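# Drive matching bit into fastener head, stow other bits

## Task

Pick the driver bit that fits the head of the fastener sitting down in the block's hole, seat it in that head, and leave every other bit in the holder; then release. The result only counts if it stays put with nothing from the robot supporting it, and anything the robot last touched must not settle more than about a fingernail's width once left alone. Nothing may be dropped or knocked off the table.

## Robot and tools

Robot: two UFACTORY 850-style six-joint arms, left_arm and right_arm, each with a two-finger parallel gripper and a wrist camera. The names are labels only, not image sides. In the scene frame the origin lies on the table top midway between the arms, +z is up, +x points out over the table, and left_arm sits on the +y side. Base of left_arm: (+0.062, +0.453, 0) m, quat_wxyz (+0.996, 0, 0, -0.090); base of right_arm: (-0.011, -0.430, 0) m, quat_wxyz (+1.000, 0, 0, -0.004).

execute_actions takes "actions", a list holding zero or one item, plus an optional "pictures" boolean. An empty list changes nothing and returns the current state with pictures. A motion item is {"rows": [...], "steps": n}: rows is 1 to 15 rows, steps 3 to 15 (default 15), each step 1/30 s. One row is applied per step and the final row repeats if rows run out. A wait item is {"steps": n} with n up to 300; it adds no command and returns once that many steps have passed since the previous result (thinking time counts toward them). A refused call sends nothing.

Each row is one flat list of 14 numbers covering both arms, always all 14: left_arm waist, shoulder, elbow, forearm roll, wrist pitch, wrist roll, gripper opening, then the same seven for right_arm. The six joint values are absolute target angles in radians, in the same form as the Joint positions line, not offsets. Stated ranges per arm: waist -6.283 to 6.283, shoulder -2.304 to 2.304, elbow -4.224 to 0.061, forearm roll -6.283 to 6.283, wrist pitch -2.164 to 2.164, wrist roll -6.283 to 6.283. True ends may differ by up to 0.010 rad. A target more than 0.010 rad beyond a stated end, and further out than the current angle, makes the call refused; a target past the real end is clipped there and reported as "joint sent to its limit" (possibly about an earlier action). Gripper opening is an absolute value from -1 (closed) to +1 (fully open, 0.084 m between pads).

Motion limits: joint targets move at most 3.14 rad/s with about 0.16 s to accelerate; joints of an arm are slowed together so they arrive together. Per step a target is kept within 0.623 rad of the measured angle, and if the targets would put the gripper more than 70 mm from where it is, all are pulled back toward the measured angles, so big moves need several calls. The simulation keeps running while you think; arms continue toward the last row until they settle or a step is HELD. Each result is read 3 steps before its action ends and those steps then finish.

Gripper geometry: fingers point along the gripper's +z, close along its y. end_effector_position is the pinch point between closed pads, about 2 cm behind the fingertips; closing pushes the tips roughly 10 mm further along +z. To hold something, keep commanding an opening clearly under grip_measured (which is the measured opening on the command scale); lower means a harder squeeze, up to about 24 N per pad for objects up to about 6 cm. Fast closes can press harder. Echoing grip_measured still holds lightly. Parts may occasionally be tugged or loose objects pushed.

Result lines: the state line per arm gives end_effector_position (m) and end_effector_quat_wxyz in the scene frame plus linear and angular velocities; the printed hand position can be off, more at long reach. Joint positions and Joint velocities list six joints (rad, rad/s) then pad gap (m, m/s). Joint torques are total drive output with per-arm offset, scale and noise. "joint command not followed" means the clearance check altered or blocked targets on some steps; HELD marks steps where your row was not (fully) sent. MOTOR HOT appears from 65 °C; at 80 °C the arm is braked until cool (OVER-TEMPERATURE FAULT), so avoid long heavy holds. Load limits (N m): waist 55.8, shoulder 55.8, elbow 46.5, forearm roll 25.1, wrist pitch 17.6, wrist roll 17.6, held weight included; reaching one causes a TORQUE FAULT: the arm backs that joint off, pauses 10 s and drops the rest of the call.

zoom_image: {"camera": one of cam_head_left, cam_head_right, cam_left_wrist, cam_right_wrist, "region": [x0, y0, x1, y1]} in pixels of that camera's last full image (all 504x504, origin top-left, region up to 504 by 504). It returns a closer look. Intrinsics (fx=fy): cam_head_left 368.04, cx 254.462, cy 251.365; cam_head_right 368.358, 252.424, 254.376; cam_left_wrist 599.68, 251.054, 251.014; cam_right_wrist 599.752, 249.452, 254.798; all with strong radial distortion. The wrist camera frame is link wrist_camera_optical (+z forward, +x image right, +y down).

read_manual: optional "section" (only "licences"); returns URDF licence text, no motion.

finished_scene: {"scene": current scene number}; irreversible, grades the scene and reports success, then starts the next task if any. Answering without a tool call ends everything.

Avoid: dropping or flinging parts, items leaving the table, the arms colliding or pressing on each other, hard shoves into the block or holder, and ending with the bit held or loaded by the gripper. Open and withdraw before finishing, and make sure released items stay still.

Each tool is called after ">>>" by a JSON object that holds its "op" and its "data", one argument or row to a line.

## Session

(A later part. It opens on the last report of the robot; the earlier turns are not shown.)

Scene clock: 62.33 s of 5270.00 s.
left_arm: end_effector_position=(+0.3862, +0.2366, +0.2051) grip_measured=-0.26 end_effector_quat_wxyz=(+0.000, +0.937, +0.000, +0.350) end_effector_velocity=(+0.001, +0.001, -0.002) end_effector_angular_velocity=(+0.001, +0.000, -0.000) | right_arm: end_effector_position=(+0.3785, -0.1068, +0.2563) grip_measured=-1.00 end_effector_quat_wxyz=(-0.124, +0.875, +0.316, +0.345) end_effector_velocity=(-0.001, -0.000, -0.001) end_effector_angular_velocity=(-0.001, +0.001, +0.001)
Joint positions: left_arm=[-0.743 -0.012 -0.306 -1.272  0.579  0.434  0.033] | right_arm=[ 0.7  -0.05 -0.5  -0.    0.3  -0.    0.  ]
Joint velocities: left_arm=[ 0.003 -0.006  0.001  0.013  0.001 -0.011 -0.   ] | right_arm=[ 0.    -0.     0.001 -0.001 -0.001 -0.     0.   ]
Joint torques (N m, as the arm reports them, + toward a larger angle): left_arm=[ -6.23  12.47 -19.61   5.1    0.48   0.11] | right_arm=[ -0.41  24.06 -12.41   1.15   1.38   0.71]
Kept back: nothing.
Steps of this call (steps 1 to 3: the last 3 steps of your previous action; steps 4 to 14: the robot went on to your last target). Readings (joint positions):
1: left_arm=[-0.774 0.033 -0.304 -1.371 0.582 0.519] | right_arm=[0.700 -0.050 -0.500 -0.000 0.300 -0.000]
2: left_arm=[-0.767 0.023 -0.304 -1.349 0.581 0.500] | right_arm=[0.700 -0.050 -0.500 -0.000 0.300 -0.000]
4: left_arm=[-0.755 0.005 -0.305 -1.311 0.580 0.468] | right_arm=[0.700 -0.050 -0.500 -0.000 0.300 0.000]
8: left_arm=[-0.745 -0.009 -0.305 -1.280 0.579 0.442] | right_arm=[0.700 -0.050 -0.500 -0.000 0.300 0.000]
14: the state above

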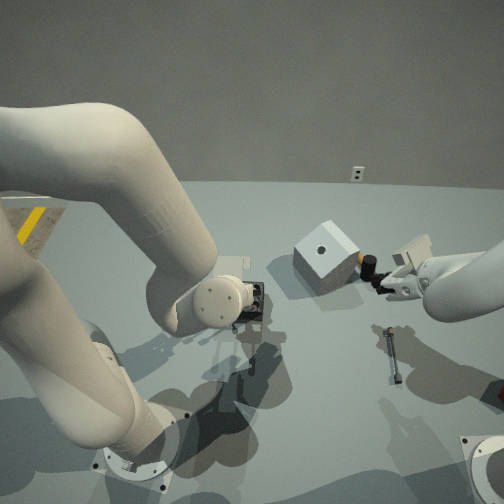

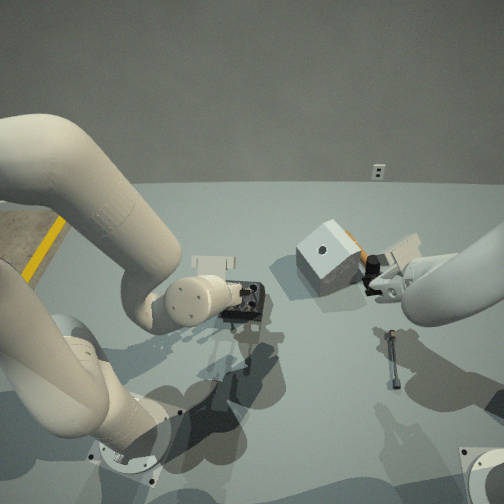

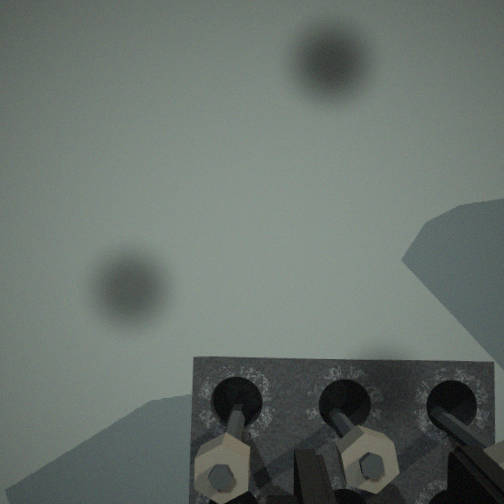

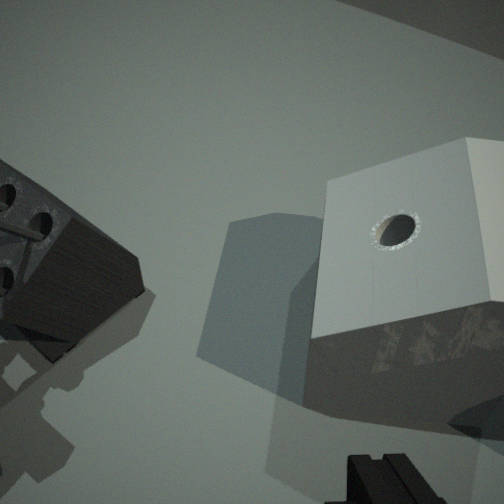

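>>> {"op": "execute_actions", "data": {
  "actions": [
    {"rows":[[-0.738,-0.018,-0.307,-1.261,0.579,0.40,-0.24,0.7,-0.05,-0.5,0,0.3,0,-1],[-0.731,-0.028,-0.3095,-1.244,0.5795,0.36,-0.24,0.7,-0.05,-0.5,0,0.3,0,-1],[-0.7235,-0.04,-0.3125,-1.223,0.5805,0.315,-0.24,0.7,-0.05,-0.5,0,0.3,0,-1],[-0.716,-0.053,-0.316,-1.202,0.582,0.27,-0.24,0.7,-0.05,-0.5,0,0.3,0,-1],[-0.7085,-0.066,-0.3195,-1.181,0.5835,0.232,-0.24,0.7,-0.05,-0.5,0,0.3,0,-1],[-0.701,-0.079,-0.323,-1.16,0.5855,0.205,-0.24,0.7,-0.05,-0.5,0,0.3,0,-1],[-0.694,-0.092,-0.327,-1.139,0.588,0.18,-0.24,0.7,-0.05,-0.5,0,0.3,0,-1],[-0.687,-0.105,-0.331,-1.119,0.5905,0.164,-0.24,0.7,-0.05,-0.5,0,0.3,0,-1],[-0.68,-0.118,-0.335,-1.099,0.593,0.148,-0.24,0.7,-0.05,-0.5,0,0.3,0,-1],[-0.673,-0.131,-0.339,-1.079,0.596,0.133,-0.24,0.7,-0.05,-0.5,0,0.3,0,-1],[-0.666,-0.144,-0.3435,-1.06,0.599,0.118,-0.24,0.7,-0.05,-0.5,0,0.3,0,-1],[-0.659,-0.157,-0.348,-1.041,0.602,0.103,-0.24,0.7,-0.05,-0.5,0,0.3,0,-1],[-0.654,-0.166,-0.351,-1.027,0.6043,0.092,-0.24,0.7,-0.05,-0.5,0,0.3,0,-1],[-0.65,-0.1732,-0.3533,-1.0156,0.6062,0.084,-0.24,0.7,-0.05,-0.5,0,0.3,0,-1]],"steps":15}
  ]
}}

>>> {"op": "execute_actions", "data": {
  "actions": [
    {"steps":12}
  ],
  "pictures": true
}}

Scene clock: 65.07 s of 5270.00 s.
left_arm: end_effector_position=(+0.4040, +0.2381, +0.1870) grip_measured=-0.26 end_effector_quat_wxyz=(+0.023, +0.935, +0.063, +0.349) end_effector_velocity=(+0.078, +0.002, -0.081) end_effector_angular_velocity=(-0.101, -0.003, +0.118) | right_arm: end_effector_position=(+0.3785, -0.1068, +0.2563) grip_measured=-1.00 end_effector_quat_wxyz=(-0.124, +0.875, +0.316, +0.345) end_effector_velocity=(+0.000, +0.000, +0.001) end_effector_angular_velocity=(+0.002, -0.001, -0.001)
Joint positions: left_arm=[-0.69  -0.1   -0.33  -1.129  0.59   0.187  0.033] | right_arm=[ 0.7  -0.05 -0.5   0.    0.3  -0.    0.  ]
Joint velocities: left_arm=[ 0.214 -0.392 -0.119  0.607  0.076 -0.636 -0.   ] | right_arm=[ 0.001  0.001 -0.     0.001  0.     0.     0.   ]
Joint torques (N m, as the arm reports them, + toward a larger angle): left_arm=[ -2.57  14.42 -16.97   3.78   0.85  -0.24] | right_arm=[ -1.29  25.66 -13.05   1.4    1.27   0.76]
Steps of this call (steps 1 to 30: the robot went on to your last target; steps 31 to 70: nothing new was sent; steps 71 to 82: the first 12 steps of this action). Readings (joint positions):
71: left_arm=[-0.742 -0.013 -0.306 -1.270 0.579 0.433] | right_arm=[0.700 -0.050 -0.500 0.000 0.300 -0.000]
72: left_arm=[-0.742 -0.013 -0.306 -1.270 0.579 0.430] | right_arm=[0.700 -0.050 -0.500 -0.000 0.300 -0.000]
74: left_arm=[-0.738 -0.018 -0.307 -1.261 0.579 0.405] | right_arm=[0.700 -0.050 -0.500 -0.000 0.300 0.000]
78: left_arm=[-0.719 -0.049 -0.315 -1.208 0.582 0.294] | right_arm=[0.700 -0.050 -0.500 -0.000 0.300 0.000]
82: the state above

Scene clock: 65.47 s of 5270.00 s.
left_arm: end_effector_position=(+0.4184, +0.2383, +0.1718) grip_measured=-0.26 end_effector_quat_wxyz=(+0.026, +0.934, +0.070, +0.349) end_effector_velocity=(+0.004, -0.000, -0.003) end_effector_angular_velocity=(-0.004, -0.002, +0.002) | right_arm: end_effector_position=(+0.3785, -0.1068, +0.2563) grip_measured=-1.00 end_effector_quat_wxyz=(-0.124, +0.875, +0.316, +0.345) end_effector_velocity=(+0.000, -0.000, -0.001) end_effector_angular_velocity=(-0.002, +0.001, +0.001)
Joint positions: left_arm=[-0.651 -0.171 -0.353 -1.018  0.606  0.086  0.033] | right_arm=[ 0.7  -0.05 -0.5  -0.    0.3  -0.    0.  ]
Joint velocities: left_arm=[ 0.009 -0.016 -0.006  0.024  0.005 -0.022 -0.   ] | right_arm=[-0.    -0.002 -0.    -0.002  0.     0.     0.   ]
Joint torques (N m, as the arm reports them, + toward a larger angle): left_arm=[ -5.17  11.38 -16.58   3.59   0.78  -0.19] | right_arm=[ -0.47  24.94 -12.39   1.38   1.35   0.68]
Kept back: nothing.
Steps of this call (steps 1 to 3: the last 3 steps of your previous action; steps 4 to 12: the robot went on to your last target). Readings (joint positions):
1: left_arm=[-0.683 -0.113 -0.334 -1.108 0.593 0.167] | right_arm=[0.700 -0.050 -0.500 0.000 0.300 -0.000]
2: left_arm=[-0.676 -0.126 -0.338 -1.089 0.595 0.148] | right_arm=[0.700 -0.050 -0.500 0.000 0.300 -0.000]
4: left_arm=[-0.664 -0.148 -0.345 -1.055 0.600 0.118] | right_arm=[0.700 -0.050 -0.500 -0.000 0.300 0.000]
8: left_arm=[-0.653 -0.167 -0.351 -1.025 0.605 0.093] | right_arm=[0.700 -0.050 -0.500 0.000 0.300 0.000]
12: the state above

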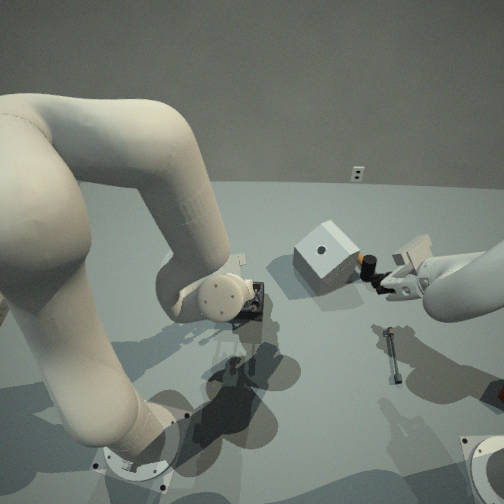

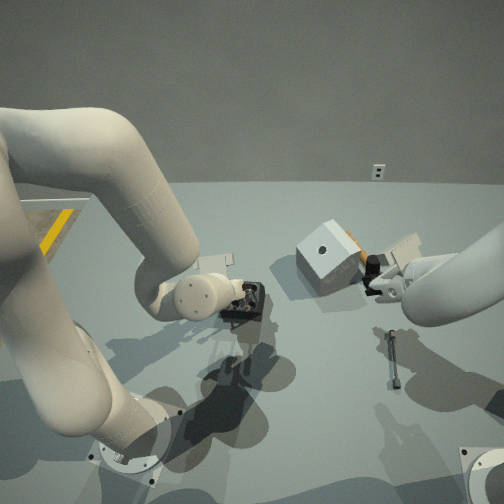

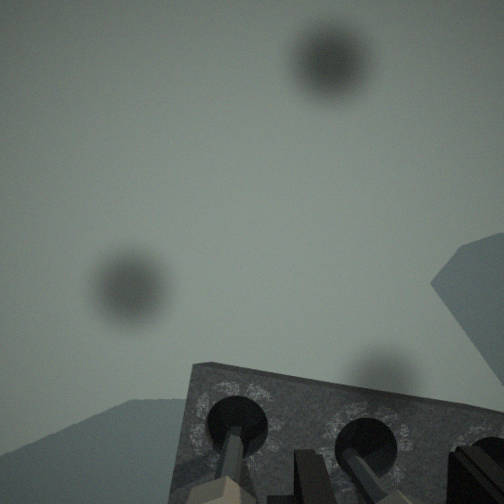

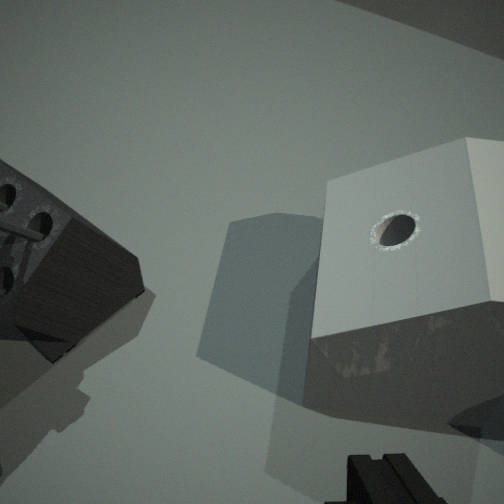

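>>> {"op": "execute_actions", "data": {
  "actions": [
    {"rows":[[-0.65,-0.1732,-0.3533,-1.0156,0.6062,0.084,-0.32,0.7,-0.05,-0.5,0,0.3,0,-1],[-0.65,-0.1732,-0.3533,-1.0156,0.6062,0.084,-0.39,0.7,-0.05,-0.5,0,0.3,0,-1],[-0.65,-0.1732,-0.3533,-1.0156,0.6062,0.084,-0.46,0.7,-0.05,-0.5,0,0.3,0,-1],[-0.65,-0.1732,-0.3533,-1.0156,0.6062,0.084,-0.52,0.7,-0.05,-0.5,0,0.3,0,-1],[-0.65,-0.1732,-0.3533,-1.0156,0.6062,0.084,-0.58,0.7,-0.05,-0.5,0,0.3,0,-1],[-0.65,-0.1732,-0.3533,-1.0156,0.6062,0.084,-0.63,0.7,-0.05,-0.5,0,0.3,0,-1],[-0.65,-0.1732,-0.3533,-1.0156,0.6062,0.084,-0.68,0.7,-0.05,-0.5,0,0.3,0,-1],[-0.65,-0.1732,-0.3533,-1.0156,0.6062,0.084,-0.74,0.7,-0.05,-0.5,0,0.3,0,-1],[-0.65,-0.1732,-0.3533,-1.0156,0.6062,0.084,-0.82,0.7,-0.05,-0.5,0,0.3,0,-1],[-0.65,-0.1732,-0.3533,-1.0156,0.6062,0.084,-0.9,0.7,-0.05,-0.5,0,0.3,0,-1],[-0.65,-0.1732,-0.3533,-1.0156,0.6062,0.084,-1,0.7,-0.05,-0.5,0,0.3,0,-1]],"steps":15}
  ]
}}

>>> {"op": "execute_actions", "data": {
  "actions": [
    {"rows":[[-0.652,-0.168,-0.3518,-1.023,0.6047,0.09,-1,0.7,-0.05,-0.5,0,0.3,0,-1],[-0.656,-0.158,-0.349,-1.037,0.6018,0.102,-1,0.7,-0.05,-0.5,0,0.3,0,-1],[-0.662,-0.143,-0.345,-1.058,0.5975,0.12,-1,0.7,-0.05,-0.5,0,0.3,0,-1],[-0.669,-0.126,-0.3405,-1.082,0.593,0.141,-1,0.7,-0.05,-0.5,0,0.3,0,-1],[-0.676,-0.109,-0.336,-1.107,0.5885,0.162,-1,0.7,-0.05,-0.5,0,0.3,0,-1],[-0.683,-0.092,-0.3316,-1.132,0.5845,0.184,-1,0.7,-0.05,-0.5,0,0.3,0,-1],[-0.69,-0.075,-0.3275,-1.157,0.5805,0.206,-1,0.7,-0.05,-0.5,0,0.3,0,-1],[-0.6972,-0.058,-0.3236,-1.183,0.577,0.229,-1,0.7,-0.05,-0.5,0,0.3,0,-1],[-0.7045,-0.041,-0.32,-1.21,0.574,0.252,-1,0.7,-0.05,-0.5,0,0.3,0,-1],[-0.712,-0.024,-0.3165,-1.237,0.5715,0.276,-1,0.7,-0.05,-0.5,0,0.3,0,-1],[-0.7195,-0.007,-0.313,-1.265,0.5695,0.3,-1,0.7,-0.05,-0.5,0,0.3,0,-1],[-0.727,0.01,-0.31,-1.294,0.568,0.325,-1,0.7,-0.05,-0.5,0,0.3,0,-1],[-0.735,0.027,-0.307,-1.323,0.567,0.351,-1,0.7,-0.05,-0.5,0,0.3,0,-1],[-0.743,0.044,-0.3042,-1.353,0.5665,0.377,-1,0.7,-0.05,-0.5,0,0.3,0,-1],[-0.751,0.061,-0.3016,-1.383,0.5667,0.404,-1,0.7,-0.05,-0.5,0,0.3,0,-1]],"steps":15}
  ]
}}

>>> {"op": "execute_actions", "data": {
  "actions": [
    {"rows":[[-0.759,0.078,-0.2992,-1.414,0.5673,0.431,-1,0.7,-0.05,-0.5,0,0.3,0,-1],[-0.767,0.094,-0.297,-1.444,0.5685,0.458,-1,0.7,-0.05,-0.5,0,0.3,0,-1],[-0.775,0.11,-0.295,-1.474,0.57,0.485,-1,0.7,-0.05,-0.5,0,0.3,0,-1],[-0.783,0.126,-0.2932,-1.504,0.572,0.512,-1,0.7,-0.05,-0.5,0,0.3,0,-1],[-0.791,0.142,-0.2916,-1.534,0.574,0.54,-1,0.7,-0.05,-0.5,0,0.3,0,-1],[-0.798,0.156,-0.29,-1.562,0.576,0.565,-1,0.7,-0.05,-0.5,0,0.3,0,-1]],"steps":15}
  ],
  "pictures": true
}}

Scene clock: 66.40 s of 5270.00 s.
left_arm: end_effector_position=(+0.4188, +0.2383, +0.1715) grip_measured=-0.65 end_effector_quat_wxyz=(+0.026, +0.934, +0.070, +0.349) end_effector_velocity=(-0.000, +0.000, -0.000) end_effector_angular_velocity=(+0.000, -0.000, -0.000) | right_arm: end_effector_position=(+0.3785, -0.1068, +0.2563) grip_measured=-1.00 end_effector_quat_wxyz=(-0.124, +0.875, +0.316, +0.345) end_effector_velocity=(-0.000, -0.000, -0.001) end_effector_angular_velocity=(-0.001, +0.002, -0.000)
Joint positions: left_arm=[-0.65  -0.173 -0.353 -1.016  0.606  0.084  0.016] | right_arm=[ 0.7  -0.05 -0.5   0.    0.3  -0.    0.  ]
Joint velocities: left_arm=[-0.    -0.     0.    -0.     0.001 -0.    -0.   ] | right_arm=[-0.    -0.003 -0.001  0.    -0.     0.     0.   ]
Joint torques (N m, as the arm reports them, + toward a larger angle): left_arm=[ -6.43  13.5  -16.51   4.15   0.84  -0.22] | right_arm=[  0.04  25.52 -12.73   1.3    1.33   0.78]
Steps of this call (steps 1 to 16: the robot went on to your last target; steps 17 to 28: the first 12 steps of this action). Readings (joint positions):
17: left_arm=[-0.650 -0.173 -0.353 -1.016 0.606 0.084] | right_arm=[0.700 -0.050 -0.500 0.000 0.300 -0.000]
18: left_arm=[-0.650 -0.173 -0.353 -1.016 0.606 0.084] | right_arm=[0.700 -0.050 -0.500 -0.000 0.300 0.000]
20: left_arm=[-0.650 -0.173 -0.353 -1.016 0.606 0.084] | right_arm=[0.700 -0.050 -0.500 -0.000 0.300 -0.000]
24: left_arm=[-0.650 -0.173 -0.353 -1.016 0.606 0.084] | right_arm=[0.700 -0.050 -0.500 -0.000 0.300 0.000]
28: the state above

Scene clock: 66.90 s of 5270.00 s.
left_arm: end_effector_position=(+0.4022, +0.2386, +0.1961) grip_measured=-0.65 end_effector_quat_wxyz=(+0.026, +0.934, +0.071, +0.350) end_effector_velocity=(-0.073, +0.001, +0.108) end_effector_angular_velocity=(-0.010, -0.009, +0.010) | right_arm: end_effector_position=(+0.3785, -0.1068, +0.2563) grip_measured=-1.00 end_effector_quat_wxyz=(-0.124, +0.875, +0.316, +0.345) end_effector_velocity=(+0.000, +0.000, +0.000) end_effector_angular_velocity=(+0.000, -0.001, +0.000)
Joint positions: left_arm=[-0.695 -0.065 -0.326 -1.174  0.58   0.221  0.016] | right_arm=[ 0.7  -0.05 -0.5   0.    0.3   0.    0.  ]
Joint velocities: left_arm=[-0.202  0.479  0.108 -0.742 -0.087  0.641 -0.   ] | right_arm=[-0.     0.    -0.    -0.001  0.    -0.     0.   ]
Joint torques (N m, as the arm reports them, + toward a larger angle): left_arm=[ -7.3    8.23 -16.88   2.85   0.69  -0.1 ] | right_arm=[ -2.    25.41 -12.73   1.26   1.39   0.69]
Steps of this call (steps 1 to 3: the last 3 steps of your previous action; steps 4 to 15: the first 12 steps of this action). Readings (joint positions):
4: left_arm=[-0.650 -0.173 -0.353 -1.016 0.606 0.084] | right_arm=[0.700 -0.050 -0.500 -0.000 0.300 -0.000]
5: left_arm=[-0.650 -0.173 -0.353 -1.017 0.606 0.085] | right_arm=[0.700 -0.050 -0.500 -0.000 0.300 0.000]
7: left_arm=[-0.653 -0.166 -0.351 -1.026 0.604 0.093] | right_arm=[0.700 -0.050 -0.500 0.000 0.300 -0.000]
11: left_arm=[-0.669 -0.125 -0.340 -1.084 0.593 0.143] | right_arm=[0.700 -0.050 -0.500 -0.000 0.300 -0.000]
15: the state above

Scene clock: 67.40 s of 5270.00 s.
left_arm: end_effector_position=(+0.3686, +0.2388, +0.2432) grip_measured=-0.65 end_effector_quat_wxyz=(+0.027, +0.934, +0.072, +0.350) end_effector_velocity=(-0.022, +0.000, +0.016) end_effector_angular_velocity=(+0.002, +0.028, -0.012) | right_arm: end_effector_position=(+0.3785, -0.1068, +0.2563) grip_measured=-1.00 end_effector_quat_wxyz=(-0.124, +0.875, +0.316, +0.345) end_effector_velocity=(-0.001, -0.000, -0.001) end_effector_angular_velocity=(-0.002, +0.001, +0.001)
Joint positions: left_arm=[-0.793  0.146 -0.291 -1.543  0.575  0.547  0.016] | right_arm=[ 0.7  -0.05 -0.5   0.    0.3  -0.    0.  ]
Joint velocities: left_arm=[-0.051  0.099  0.015 -0.199 -0.007  0.184  0.   ] | right_arm=[ 0.    -0.     0.001 -0.001 -0.001 -0.     0.   ]
Joint torques (N m, as the arm reports them, + toward a larger angle): left_arm=[ -3.98   6.4  -20.89   6.9    0.53  -0.53] | right_arm=[ -0.91  25.1  -13.33   1.34   1.39   0.77]
Steps of this call (steps 1 to 3: the last 3 steps of your previous action; steps 4 to 15: the first 12 steps of this action). Readings (joint positions):
4: left_arm=[-0.723 0.000 -0.312 -1.280 0.571 0.313] | right_arm=[0.700 -0.050 -0.500 0.000 0.300 -0.000]
5: left_arm=[-0.731 0.017 -0.309 -1.308 0.570 0.338] | right_arm=[0.700 -0.050 -0.500 -0.000 0.300 0.000]
7: left_arm=[-0.746 0.050 -0.304 -1.366 0.569 0.389] | right_arm=[0.700 -0.050 -0.500 -0.000 0.300 -0.000]
11: left_arm=[-0.777 0.114 -0.295 -1.483 0.572 0.493] | right_arm=[0.700 -0.050 -0.500 -0.000 0.300 0.000]
15: the state above

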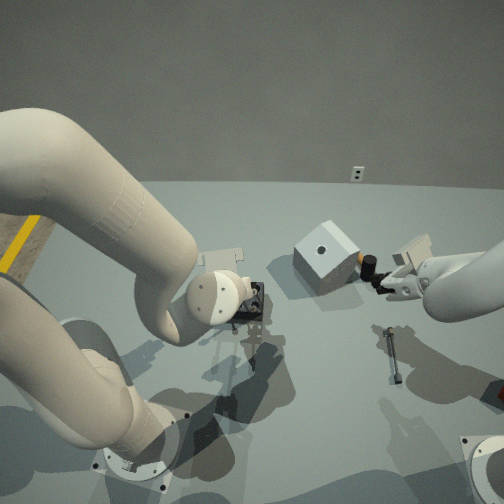

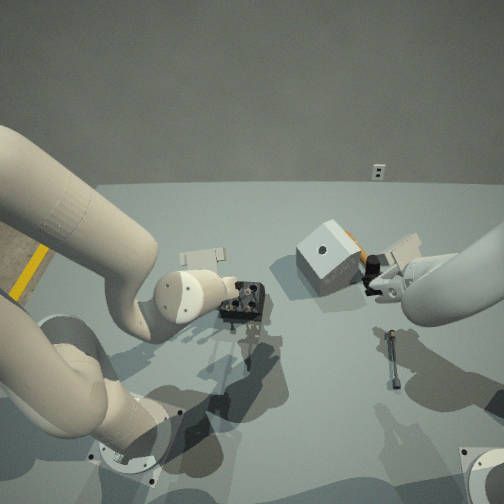

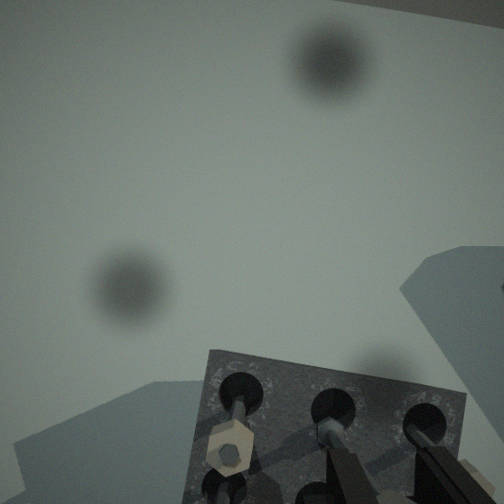

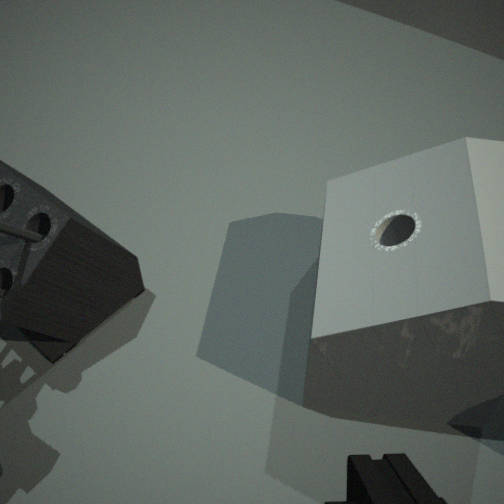

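>>> {"op": "execute_actions", "data": {
  "actions": [
    {"rows":[[-0.802,0.172,-0.294,-1.592,0.582,0.603,-1,0.7,-0.05,-0.5,0,0.3,0,-1],[-0.806,0.192,-0.301,-1.63,0.591,0.65,-1,0.7,-0.05,-0.5,0,0.3,0,-1],[-0.81,0.212,-0.308,-1.668,0.6,0.7,-1,0.7,-0.05,-0.5,0,0.3,0,-1],[-0.814,0.233,-0.315,-1.708,0.61,0.755,-1,0.7,-0.05,-0.5,0,0.3,0,-1],[-0.818,0.254,-0.323,-1.748,0.62,0.81,-1,0.7,-0.05,-0.5,0,0.3,0,-1],[-0.822,0.275,-0.33,-1.788,0.63,0.87,-1,0.7,-0.05,-0.5,0,0.3,0,-1],[-0.826,0.296,-0.338,-1.828,0.64,0.93,-1,0.7,-0.05,-0.5,0,0.3,0,-1],[-0.83,0.317,-0.346,-1.868,0.65,0.99,-1,0.7,-0.05,-0.5,0,0.3,0,-1],[-0.834,0.338,-0.353,-1.908,0.661,1.05,-1,0.7,-0.05,-0.5,0,0.3,0,-1],[-0.838,0.359,-0.361,-1.948,0.671,1.11,-1,0.7,-0.05,-0.5,0,0.3,0,-1],[-0.842,0.38,-0.369,-1.988,0.682,1.17,-1,0.7,-0.05,-0.5,0,0.3,0,-1],[-0.846,0.4,-0.376,-2.026,0.692,1.225,-1,0.7,-0.05,-0.5,0,0.3,0,-1],[-0.849,0.418,-0.383,-2.06,0.701,1.27,-1,0.7,-0.05,-0.5,0,0.3,0,-1],[-0.851,0.431,-0.387,-2.085,0.707,1.305,-1,0.7,-0.05,-0.5,0,0.3,0,-1],[-0.8524,0.4392,-0.3904,-2.1007,0.7112,1.3273,-1,0.7,-0.05,-0.5,0,0.3,0,-1]],"steps":15}
  ]
}}

>>> {"op": "execute_actions", "data": {
  "actions": [
    {"steps":10}
  ],
  "pictures": true
}}

>>> {"op": "zoom_image", "data": {
  "camera": "cam_left_wrist",
  "region": [290, 390, 404, 504]
}}

Scene clock: 68.13 s of 5270.00 s.
left_arm: end_effector_position=(+0.3664, +0.2367, +0.3024) grip_measured=-0.65 end_effector_quat_wxyz=(+0.011, +0.931, +0.044, +0.363) end_effector_velocity=(-0.032, +0.002, +0.230) end_effector_angular_velocity=(+0.257, -0.001, -0.252) | right_arm: end_effector_position=(+0.3785, -0.1068, +0.2563) grip_measured=-1.00 end_effector_quat_wxyz=(-0.124, +0.875, +0.316, +0.345) end_effector_velocity=(-0.000, +0.000, -0.000) end_effector_angular_velocity=(-0.001, +0.001, +0.001)
Joint positions: left_arm=[-0.826  0.295 -0.338 -1.825  0.64   0.929  0.016] | right_arm=[ 0.7  -0.05 -0.5   0.    0.3   0.    0.  ]
Joint velocities: left_arm=[-0.111  0.581 -0.211 -1.106  0.281  1.622  0.   ] | right_arm=[ 0.001 -0.001  0.    -0.    -0.     0.     0.   ]
Joint torques (N m, as the arm reports them, + toward a larger angle): left_arm=[ -4.29   6.78 -25.61   4.09   0.5   -0.1 ] | right_arm=[  0.75  25.03 -12.5    1.44   1.35   0.73]
Steps of this call (steps 1 to 3: the last 3 steps of your previous action; steps 4 to 10: the robot went on to your last target; steps 11 to 22: the first 12 steps of this action). Readings (joint positions):
11: left_arm=[-0.798 0.156 -0.290 -1.561 0.576 0.565] | right_arm=[0.700 -0.050 -0.500 0.000 0.300 -0.000]
12: left_arm=[-0.798 0.157 -0.290 -1.564 0.576 0.568] | right_arm=[0.700 -0.050 -0.500 0.000 0.300 -0.000]
14: left_arm=[-0.801 0.168 -0.293 -1.585 0.581 0.596] | right_arm=[0.700 -0.050 -0.500 -0.000 0.300 0.000]
18: left_arm=[-0.812 0.222 -0.312 -1.687 0.605 0.729] | right_arm=[0.700 -0.050 -0.500 0.000 0.300 -0.000]
22: the state above

Scene clock: 68.47 s of 5270.00 s.
left_arm: end_effector_position=(+0.3516, +0.2387, +0.3527) grip_measured=-0.65 end_effector_quat_wxyz=(+0.000, +0.936, +0.003, +0.352) end_effector_velocity=(-0.014, +0.004, +0.024) end_effector_angular_velocity=(+0.040, +0.038, -0.058) | right_arm: end_effector_position=(+0.3785, -0.1068, +0.2563) grip_measured=-1.00 end_effector_quat_wxyz=(-0.124, +0.875, +0.316, +0.345) end_effector_velocity=(-0.000, +0.000, +0.000) end_effector_angular_velocity=(+0.000, +0.000, -0.001)
Joint positions: left_arm=[-0.851  0.431 -0.387 -2.085  0.707  1.304  0.016] | right_arm=[ 0.7  -0.05 -0.5   0.    0.3   0.    0.  ]
Joint velocities: left_arm=[-0.013  0.077 -0.026 -0.161  0.041  0.241  0.   ] | right_arm=[ 0.001  0.001  0.     0.001 -0.    -0.     0.   ]
Joint torques (N m, as the arm reports them, + toward a larger angle): left_arm=[ -2.85   0.7  -27.36   5.57   0.43  -0.39] | right_arm=[ -1.05  25.11 -12.77   1.15   1.32   0.7 ]
Kept back: nothing.
Steps of this call (steps 1 to 3: the last 3 steps of your previous action; steps 4 to 10: the robot went on to your last target). Readings (joint positions):
1: left_arm=[-0.829 0.314 -0.345 -1.863 0.649 0.984] | right_arm=[0.700 -0.050 -0.500 0.000 0.300 -0.000]
2: left_arm=[-0.833 0.334 -0.352 -1.901 0.659 1.039] | right_arm=[0.700 -0.050 -0.500 0.000 0.300 0.000]
4: left_arm=[-0.841 0.373 -0.367 -1.975 0.679 1.146] | right_arm=[0.700 -0.050 -0.500 -0.000 0.300 0.000]
8: left_arm=[-0.849 0.423 -0.385 -2.069 0.703 1.281] | right_arm=[0.700 -0.050 -0.500 -0.000 0.300 -0.000]
10: the state above

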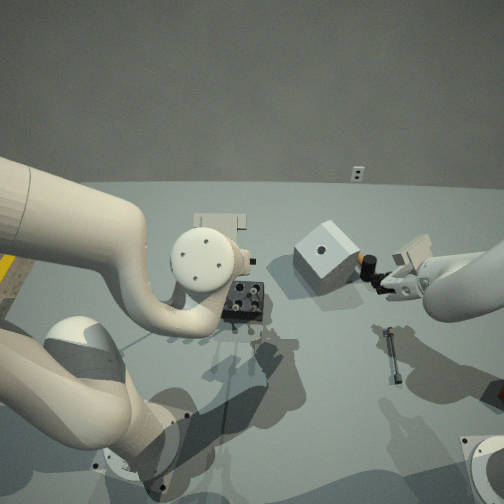

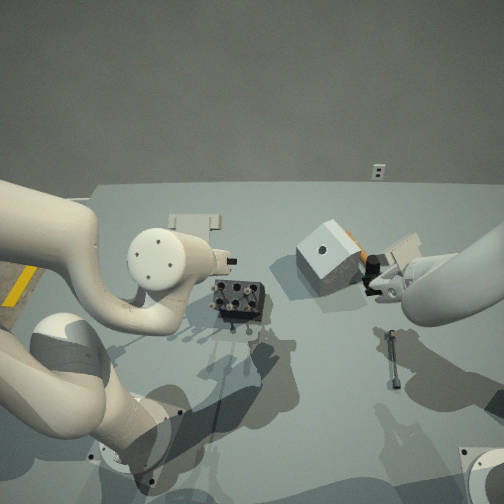

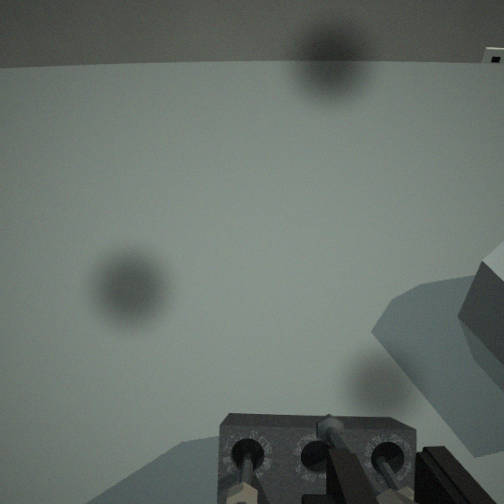

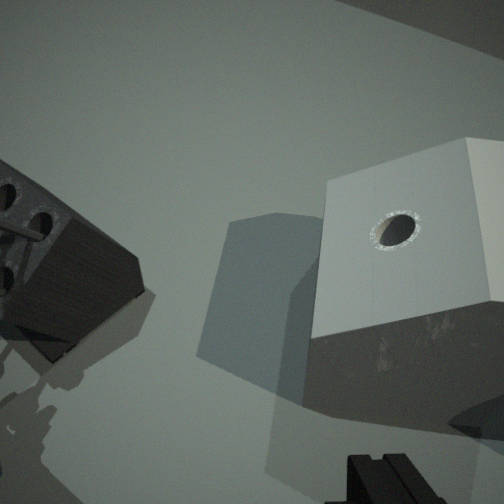

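Region (290, 390, 404, 504) of cam_left_wrist's 504x504 image, scaled by 4.421, with more detail than that image has.

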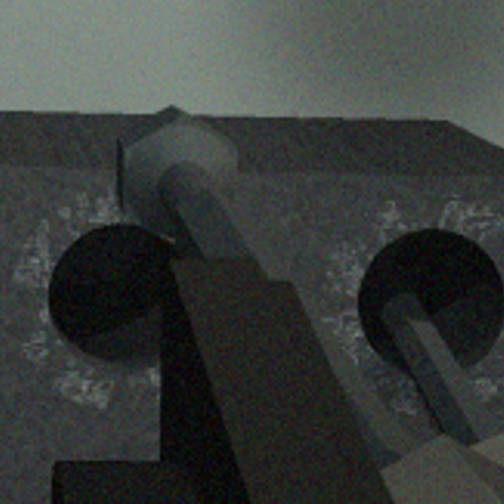

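>>> {"op": "execute_actions", "data": {
  "actions": [
    {"rows":[[-0.8475,0.4315,-0.3957,-2.0974,0.7017,1.332,-1,0.7,-0.05,-0.5,0,0.3,0,-1],[-0.838,0.416,-0.406,-2.091,0.683,1.341,-1,0.7,-0.05,-0.5,0,0.3,0,-1],[-0.824,0.393,-0.422,-2.081,0.654,1.355,-1,0.7,-0.05,-0.5,0,0.3,0,-1],[-0.805,0.362,-0.443,-2.068,0.616,1.374,-1,0.7,-0.05,-0.5,0,0.3,0,-1],[-0.786,0.331,-0.464,-2.055,0.578,1.393,-1,0.7,-0.05,-0.5,0,0.3,0,-1],[-0.767,0.3,-0.485,-2.042,0.54,1.412,-1,0.7,-0.05,-0.5,0,0.3,0,-1],[-0.748,0.27,-0.506,-2.029,0.503,1.431,-1,0.7,-0.05,-0.5,0,0.3,0,-1],[-0.729,0.239,-0.527,-2.016,0.465,1.45,-1,0.7,-0.05,-0.5,0,0.3,0,-1],[-0.71,0.208,-0.549,-2.003,0.427,1.468,-1,0.7,-0.05,-0.5,0,0.3,0,-1],[-0.691,0.177,-0.57,-1.99,0.389,1.487,-1,0.7,-0.05,-0.5,0,0.3,0,-1],[-0.672,0.146,-0.591,-1.976,0.351,1.506,-1,0.7,-0.05,-0.5,0,0.3,0,-1],[-0.653,0.116,-0.612,-1.963,0.313,1.525,-1,0.7,-0.05,-0.5,0,0.3,0,-1],[-0.634,0.085,-0.633,-1.95,0.275,1.544,-1,0.7,-0.05,-0.5,0,0.3,0,-1],[-0.615,0.054,-0.654,-1.937,0.237,1.563,-1,0.7,-0.05,-0.5,0,0.3,0,-1],[-0.596,0.023,-0.675,-1.924,0.199,1.581,-1,0.7,-0.05,-0.5,0,0.3,0,-1]],"steps":15}
  ]
}}

>>> {"op": "execute_actions", "data": {
  "actions": [
    {"rows":[[-0.577,-0.008,-0.696,-1.911,0.161,1.6,-1,0.7,-0.05,-0.5,0,0.3,0,-1],[-0.558,-0.038,-0.717,-1.898,0.123,1.619,-1,0.7,-0.05,-0.5,0,0.3,0,-1],[-0.539,-0.069,-0.738,-1.885,0.085,1.638,-1,0.7,-0.05,-0.5,0,0.3,0,-1],[-0.52,-0.1,-0.76,-1.872,0.048,1.657,-1,0.7,-0.05,-0.5,0,0.3,0,-1],[-0.501,-0.131,-0.781,-1.859,0.01,1.676,-1,0.7,-0.05,-0.5,0,0.3,0,-1],[-0.482,-0.162,-0.802,-1.846,-0.028,1.694,-1,0.7,-0.05,-0.5,0,0.3,0,-1],[-0.463,-0.192,-0.823,-1.833,-0.066,1.713,-1,0.7,-0.05,-0.5,0,0.3,0,-1],[-0.445,-0.223,-0.844,-1.82,-0.104,1.732,-1,0.7,-0.05,-0.5,0,0.3,0,-1],[-0.426,-0.254,-0.865,-1.806,-0.142,1.751,-1,0.7,-0.05,-0.5,0,0.3,0,-1],[-0.409,-0.281,-0.8835,-1.795,-0.175,1.767,-1,0.7,-0.05,-0.5,0,0.3,0,-1],[-0.397,-0.3,-0.897,-1.787,-0.199,1.779,-1,0.7,-0.05,-0.5,0,0.3,0,-1],[-0.388,-0.316,-0.907,-1.78,-0.218,1.7885,-1,0.7,-0.05,-0.5,0,0.3,0,-1],[-0.382,-0.325,-0.9135,-1.776,-0.229,1.794,-1,0.7,-0.05,-0.5,0,0.3,0,-1],[-0.3782,-0.3311,-0.9178,-1.7737,-0.2369,1.7979,-1,0.7,-0.05,-0.5,0,0.3,0,-1]],"steps":15}
  ]
}}

>>> {"op": "execute_actions", "data": {
  "actions": [
    {"steps":20}
  ],
  "pictures": true
}}

>>> {"op": "zoom_image", "data": {
  "camera": "cam_left_wrist",
  "region": [275, 370, 385, 480]
}}

Scene clock: 69.70 s of 5270.00 s.
left_arm: end_effector_position=(+0.3981, +0.1812, +0.3509) grip_measured=-0.65 end_effector_quat_wxyz=(+0.036, +0.939, -0.076, +0.333) end_effector_velocity=(+0.239, -0.254, -0.045) end_effector_angular_velocity=(-0.084, +0.159, -0.795) | right_arm: end_effector_position=(+0.3785, -0.1068, +0.2563) grip_measured=-1.00 end_effector_quat_wxyz=(-0.124, +0.875, +0.316, +0.345) end_effector_velocity=(-0.000, -0.000, -0.000) end_effector_angular_velocity=(-0.000, +0.001, -0.000)
Joint positions: left_arm=[-0.741  0.258 -0.515 -2.024  0.488  1.438  0.016] | right_arm=[ 0.7  -0.05 -0.5  -0.    0.3   0.    0.  ]
Joint velocities: left_arm=[ 0.528 -0.86  -0.59   0.365 -1.05   0.519 -0.   ] | right_arm=[-0.    -0.001 -0.     0.     0.    -0.     0.   ]
Joint torques (N m, as the arm reports them, + toward a larger angle): left_arm=[ -1.53   2.92 -27.82   2.98  -0.32  -0.25] | right_arm=[ -0.32  25.06 -12.59   1.24   1.31   0.74]
Steps of this call (steps 1 to 25: the robot went on to your last target; steps 26 to 37: the first 12 steps of this action). Readings (joint positions):
26: left_arm=[-0.852 0.439 -0.390 -2.101 0.711 1.327] | right_arm=[0.700 -0.050 -0.500 -0.000 0.300 -0.000]
27: left_arm=[-0.852 0.438 -0.391 -2.100 0.710 1.328] | right_arm=[0.700 -0.050 -0.500 -0.000 0.300 0.000]
29: left_arm=[-0.846 0.429 -0.397 -2.096 0.698 1.334] | right_arm=[0.700 -0.050 -0.500 -0.000 0.300 -0.000]
33: left_arm=[-0.806 0.364 -0.442 -2.069 0.618 1.373] | right_arm=[0.700 -0.050 -0.500 -0.000 0.300 -0.000]
37: the state above

Scene clock: 70.20 s of 5270.00 s.
left_arm: end_effector_position=(+0.5290, +0.0838, +0.2958) grip_measured=-0.65 end_effector_quat_wxyz=(+0.148, +0.912, -0.256, +0.283) end_effector_velocity=(+0.247, -0.101, -0.163) end_effector_angular_velocity=(-0.259, +0.154, -0.797) | right_arm: end_effector_position=(+0.3785, -0.1068, +0.2563) grip_measured=-1.00 end_effector_quat_wxyz=(-0.124, +0.875, +0.316, +0.345) end_effector_velocity=(+0.000, +0.000, +0.000) end_effector_angular_velocity=(+0.001, -0.000, -0.001)
Joint positions: left_arm=[-0.461 -0.197 -0.826 -1.831 -0.071  1.716  0.016] | right_arm=[ 0.7  -0.05 -0.5   0.    0.3  -0.    0.  ]
Joint velocities: left_arm=[ 0.542 -0.883 -0.601  0.374 -1.076  0.533 -0.   ] | right_arm=[ 0.     0.001 -0.     0.001 -0.     0.     0.   ]
Joint torques (N m, as the arm reports them, + toward a larger angle): left_arm=[ -6.66  22.86 -23.37   3.62  -0.67  -0.37] | right_arm=[ -0.08  24.49 -12.72   0.94   1.26   0.76]
Steps of this call (steps 1 to 3: the last 3 steps of your previous action; steps 4 to 15: the first 12 steps of this action). Readings (joint positions):
4: left_arm=[-0.668 0.139 -0.596 -1.973 0.343 1.510] | right_arm=[0.700 -0.050 -0.500 0.000 0.300 0.000]
5: left_arm=[-0.649 0.109 -0.616 -1.961 0.305 1.529] | right_arm=[0.700 -0.050 -0.500 -0.000 0.300 0.000]
7: left_arm=[-0.612 0.048 -0.658 -1.935 0.230 1.566] | right_arm=[0.700 -0.050 -0.500 0.000 0.300 -0.000]
11: left_arm=[-0.536 -0.074 -0.742 -1.883 0.079 1.641] | right_arm=[0.700 -0.050 -0.500 -0.000 0.300 -0.000]
15: the state above

Scene clock: 70.87 s of 5270.00 s.
left_arm: end_effector_position=(+0.5653, +0.0724, +0.2697) grip_measured=-0.65 end_effector_quat_wxyz=(+0.189, +0.894, -0.303, +0.270) end_effector_velocity=(+0.001, +0.000, -0.001) end_effector_angular_velocity=(+0.000, -0.000, -0.002) | right_arm: end_effector_position=(+0.3785, -0.1068, +0.2563) grip_measured=-1.00 end_effector_quat_wxyz=(-0.124, +0.875, +0.316, +0.345) end_effector_velocity=(-0.000, +0.000, +0.000) end_effector_angular_velocity=(-0.000, -0.001, +0.001)
Joint positions: left_arm=[-0.378 -0.331 -0.918 -1.774 -0.237  1.798  0.016] | right_arm=[ 0.7  -0.05 -0.5   0.    0.3   0.    0.  ]
Joint velocities: left_arm=[ 0.002 -0.003 -0.002  0.001 -0.002  0.003 -0.   ] | right_arm=[-0.     0.     0.    -0.001 -0.     0.     0.   ]
Joint torques (N m, as the arm reports them, + toward a larger angle): left_arm=[ -7.67  25.42 -25.29   2.65  -0.66  -0.06] | right_arm=[ -1.68  24.27 -12.64   1.3    1.47   0.73]
Kept back: nothing.
Steps of this call (steps 1 to 3: the last 3 steps of your previous action; steps 4 to 20: the robot went on to your last target). Readings (joint positions):
1: left_arm=[-0.444 -0.225 -0.845 -1.819 -0.106 1.733] | right_arm=[0.700 -0.050 -0.500 -0.000 0.300 -0.000]
2: left_arm=[-0.428 -0.251 -0.863 -1.808 -0.137 1.748] | right_arm=[0.700 -0.050 -0.500 0.000 0.300 -0.000]
4: left_arm=[-0.403 -0.291 -0.889 -1.791 -0.185 1.772] | right_arm=[0.700 -0.050 -0.500 -0.000 0.300 0.000]
8: left_arm=[-0.385 -0.321 -0.910 -1.778 -0.224 1.792] | right_arm=[0.700 -0.050 -0.500 -0.000 0.300 -0.000]
20: the state above

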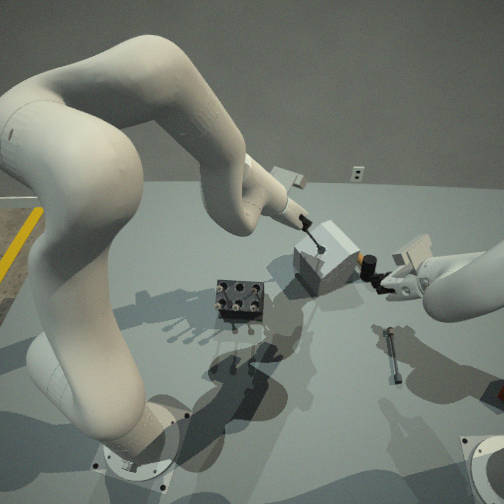

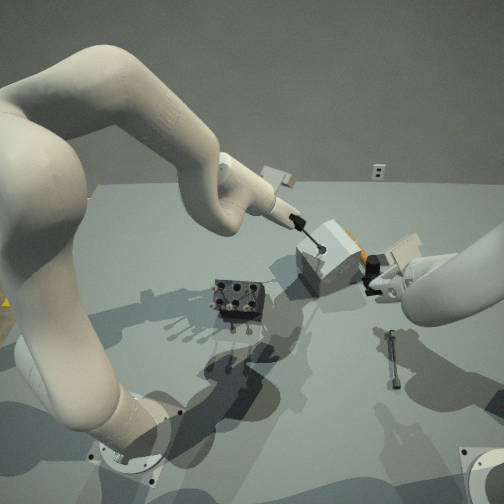

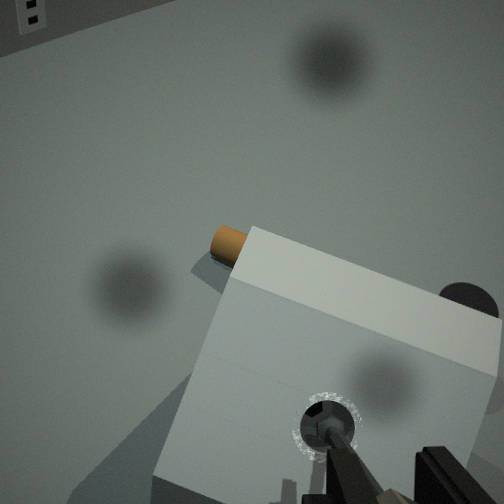

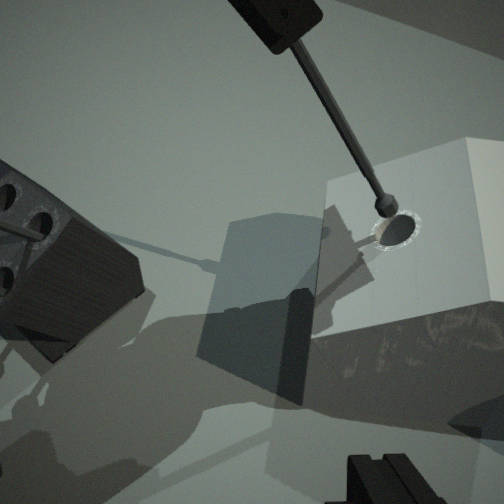

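Region (275, 370, 385, 480) of cam_left_wrist's 504x504 image, scaled by 4.582, with more detail than that image has.

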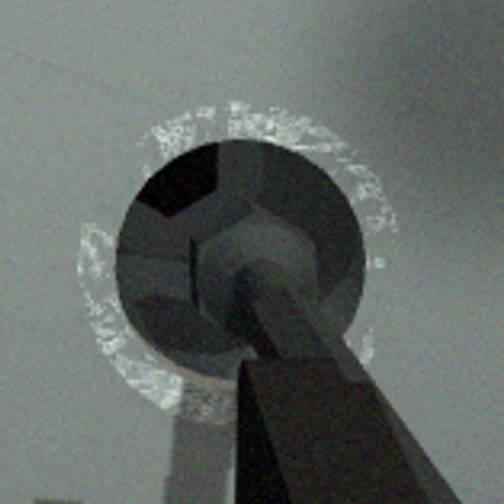

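>>> {"op": "execute_actions", "data": {
  "actions": [
    {"rows":[[-0.3794,-0.3355,-0.9178,-1.793,-0.2375,1.8165,-1,0.7,-0.05,-0.5,0,0.3,0,-1],[-0.3808,-0.3415,-0.9185,-1.815,-0.2382,1.838,-1,0.7,-0.05,-0.5,0,0.3,0,-1],[-0.3824,-0.3485,-0.92,-1.839,-0.239,1.861,-1,0.7,-0.05,-0.5,0,0.3,0,-1],[-0.384,-0.3565,-0.9225,-1.863,-0.2398,1.884,-1,0.7,-0.05,-0.5,0,0.3,0,-1],[-0.3856,-0.3645,-0.9253,-1.886,-0.2407,1.907,-1,0.7,-0.05,-0.5,0,0.3,0,-1],[-0.3872,-0.3725,-0.9282,-1.909,-0.2417,1.929,-1,0.7,-0.05,-0.5,0,0.3,0,-1],[-0.3888,-0.3805,-0.9312,-1.931,-0.2427,1.95,-1,0.7,-0.05,-0.5,0,0.3,0,-1],[-0.3904,-0.3885,-0.9342,-1.9521,-0.2438,1.971,-1,0.7,-0.05,-0.5,0,0.3,0,-1]],"steps":15}
  ]
}}

>>> {"op": "execute_actions", "data": {
  "actions": [
    {"steps":10}
  ],
  "pictures": true
}}

>>> {"op": "zoom_image", "data": {
  "camera": "cam_left_wrist",
  "region": [275, 370, 385, 480]
}}

>>> {"op": "zoom_image", "data": {
  "camera": "cam_right_wrist",
  "region": [350, 180, 450, 280]
}}

Scene clock: 71.77 s of 5270.00 s.
left_arm: end_effector_position=(+0.5690, +0.0637, +0.2501) grip_measured=-0.65 end_effector_quat_wxyz=(+0.189, +0.894, -0.303, +0.269) end_effector_velocity=(+0.008, -0.018, -0.037) end_effector_angular_velocity=(+0.002, -0.002, -0.004) | right_arm: end_effector_position=(+0.3785, -0.1068, +0.2563) grip_measured=-1.00 end_effector_quat_wxyz=(-0.124, +0.875, +0.316, +0.345) end_effector_velocity=(-0.000, -0.000, +0.000) end_effector_angular_velocity=(+0.000, -0.000, -0.000)
Joint positions: left_arm=[-0.389 -0.38  -0.931 -1.927 -0.243  1.945  0.016] | right_arm=[ 0.7  -0.05 -0.5  -0.    0.3   0.    0.  ]
Joint velocities: left_arm=[-0.021 -0.098 -0.032 -0.278 -0.013  0.274 -0.   ] | right_arm=[-0.     0.001  0.     0.    -0.001  0.     0.   ]
Joint torques (N m, as the arm reports them, + toward a larger angle): left_arm=[ -2.39  27.06 -27.68   5.16  -1.16  -0.46] | right_arm=[  0.08  24.61 -12.83   1.15   1.46   0.64]
Steps of this call (steps 1 to 15: the robot went on to your last target; steps 16 to 27: the first 12 steps of this action). Readings (joint positions):
16: left_arm=[-0.378 -0.331 -0.918 -1.774 -0.237 1.798] | right_arm=[0.700 -0.050 -0.500 0.000 0.300 -0.000]
17: left_arm=[-0.378 -0.331 -0.918 -1.776 -0.237 1.800] | right_arm=[0.700 -0.050 -0.500 -0.000 0.300 -0.000]
19: left_arm=[-0.379 -0.335 -0.918 -1.791 -0.237 1.815] | right_arm=[0.700 -0.050 -0.500 -0.000 0.300 -0.000]
23: left_arm=[-0.384 -0.356 -0.923 -1.859 -0.240 1.881] | right_arm=[0.700 -0.050 -0.500 -0.000 0.300 0.000]
27: the state above

Scene clock: 72.10 s of 5270.00 s.
left_arm: end_effector_position=(+0.5701, +0.0621, +0.2475) grip_measured=-0.65 end_effector_quat_wxyz=(+0.189, +0.894, -0.303, +0.270) end_effector_velocity=(+0.000, -0.000, -0.002) end_effector_angular_velocity=(-0.000, +0.002, +0.001) | right_arm: end_effector_position=(+0.3785, -0.1068, +0.2563) grip_measured=-1.00 end_effector_quat_wxyz=(-0.124, +0.875, +0.316, +0.345) end_effector_velocity=(-0.000, -0.000, +0.001) end_effector_angular_velocity=(+0.001, -0.001, +0.000)
Joint positions: left_arm=[-0.39  -0.388 -0.934 -1.951 -0.244  1.97   0.016] | right_arm=[ 0.7  -0.05 -0.5   0.    0.3   0.    0.  ]
Joint velocities: left_arm=[ 0.    -0.005 -0.001 -0.009 -0.001  0.007  0.   ] | right_arm=[ 0.     0.002  0.001 -0.     0.001  0.     0.   ]
Joint torques (N m, as the arm reports them, + toward a larger angle): left_arm=[ -4.55  26.26 -26.38   3.61  -0.83  -0.15] | right_arm=[ -0.69  24.75 -12.45   1.56   1.33   0.69]
Kept back: nothing.
Steps of this call (steps 1 to 3: the last 3 steps of your previous action; steps 4 to 10: the robot went on to your last target). Readings (joint positions):
1: left_arm=[-0.389 -0.383 -0.932 -1.934 -0.243 1.953] | right_arm=[0.700 -0.050 -0.500 0.000 0.300 -0.000]
2: left_arm=[-0.390 -0.384 -0.933 -1.940 -0.243 1.958] | right_arm=[0.700 -0.050 -0.500 -0.000 0.300 0.000]
4: left_arm=[-0.390 -0.386 -0.933 -1.946 -0.244 1.965] | right_arm=[0.700 -0.050 -0.500 -0.000 0.300 -0.000]
8: left_arm=[-0.390 -0.388 -0.934 -1.950 -0.244 1.969] | right_arm=[0.700 -0.050 -0.500 -0.000 0.300 -0.000]
10: the state above

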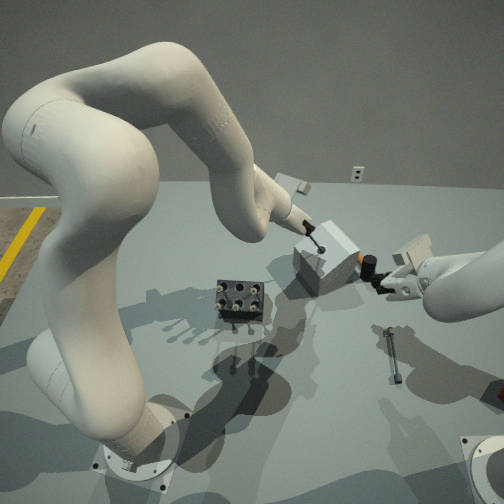

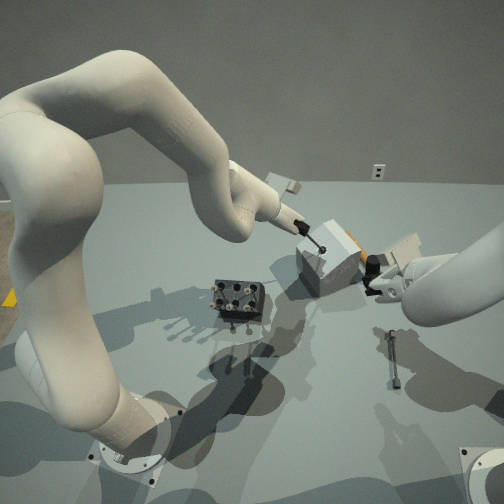

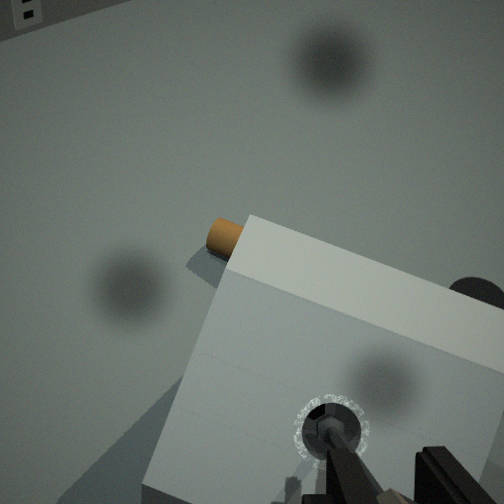

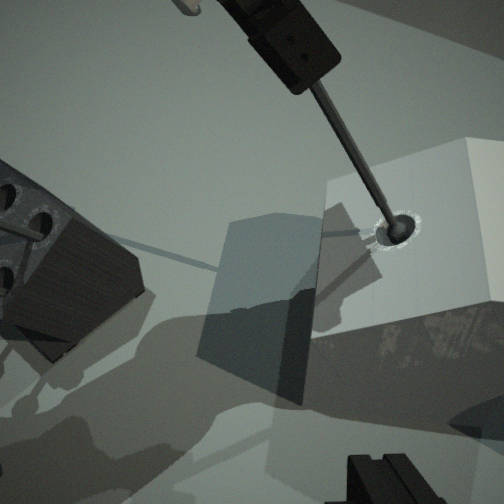

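Region (275, 370, 385, 480) of cam_left_wrist's 504x504 image, scaled by 4.582, with more detail than that image has.

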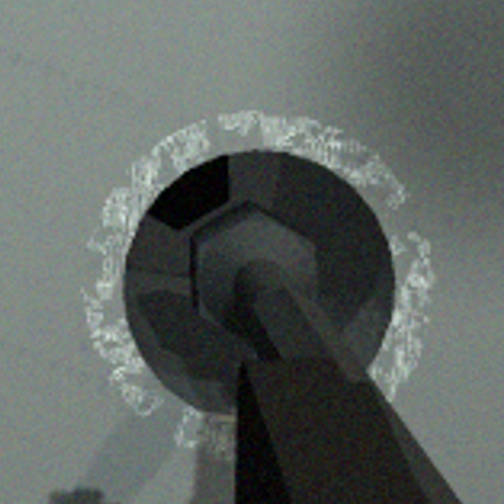

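Region (350, 180, 450, 280) of cam_right_wrist's 504x504 image, scaled by 5.040, with more detail than that image has.

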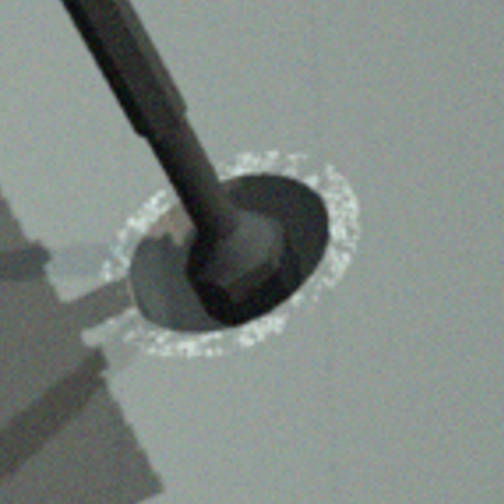

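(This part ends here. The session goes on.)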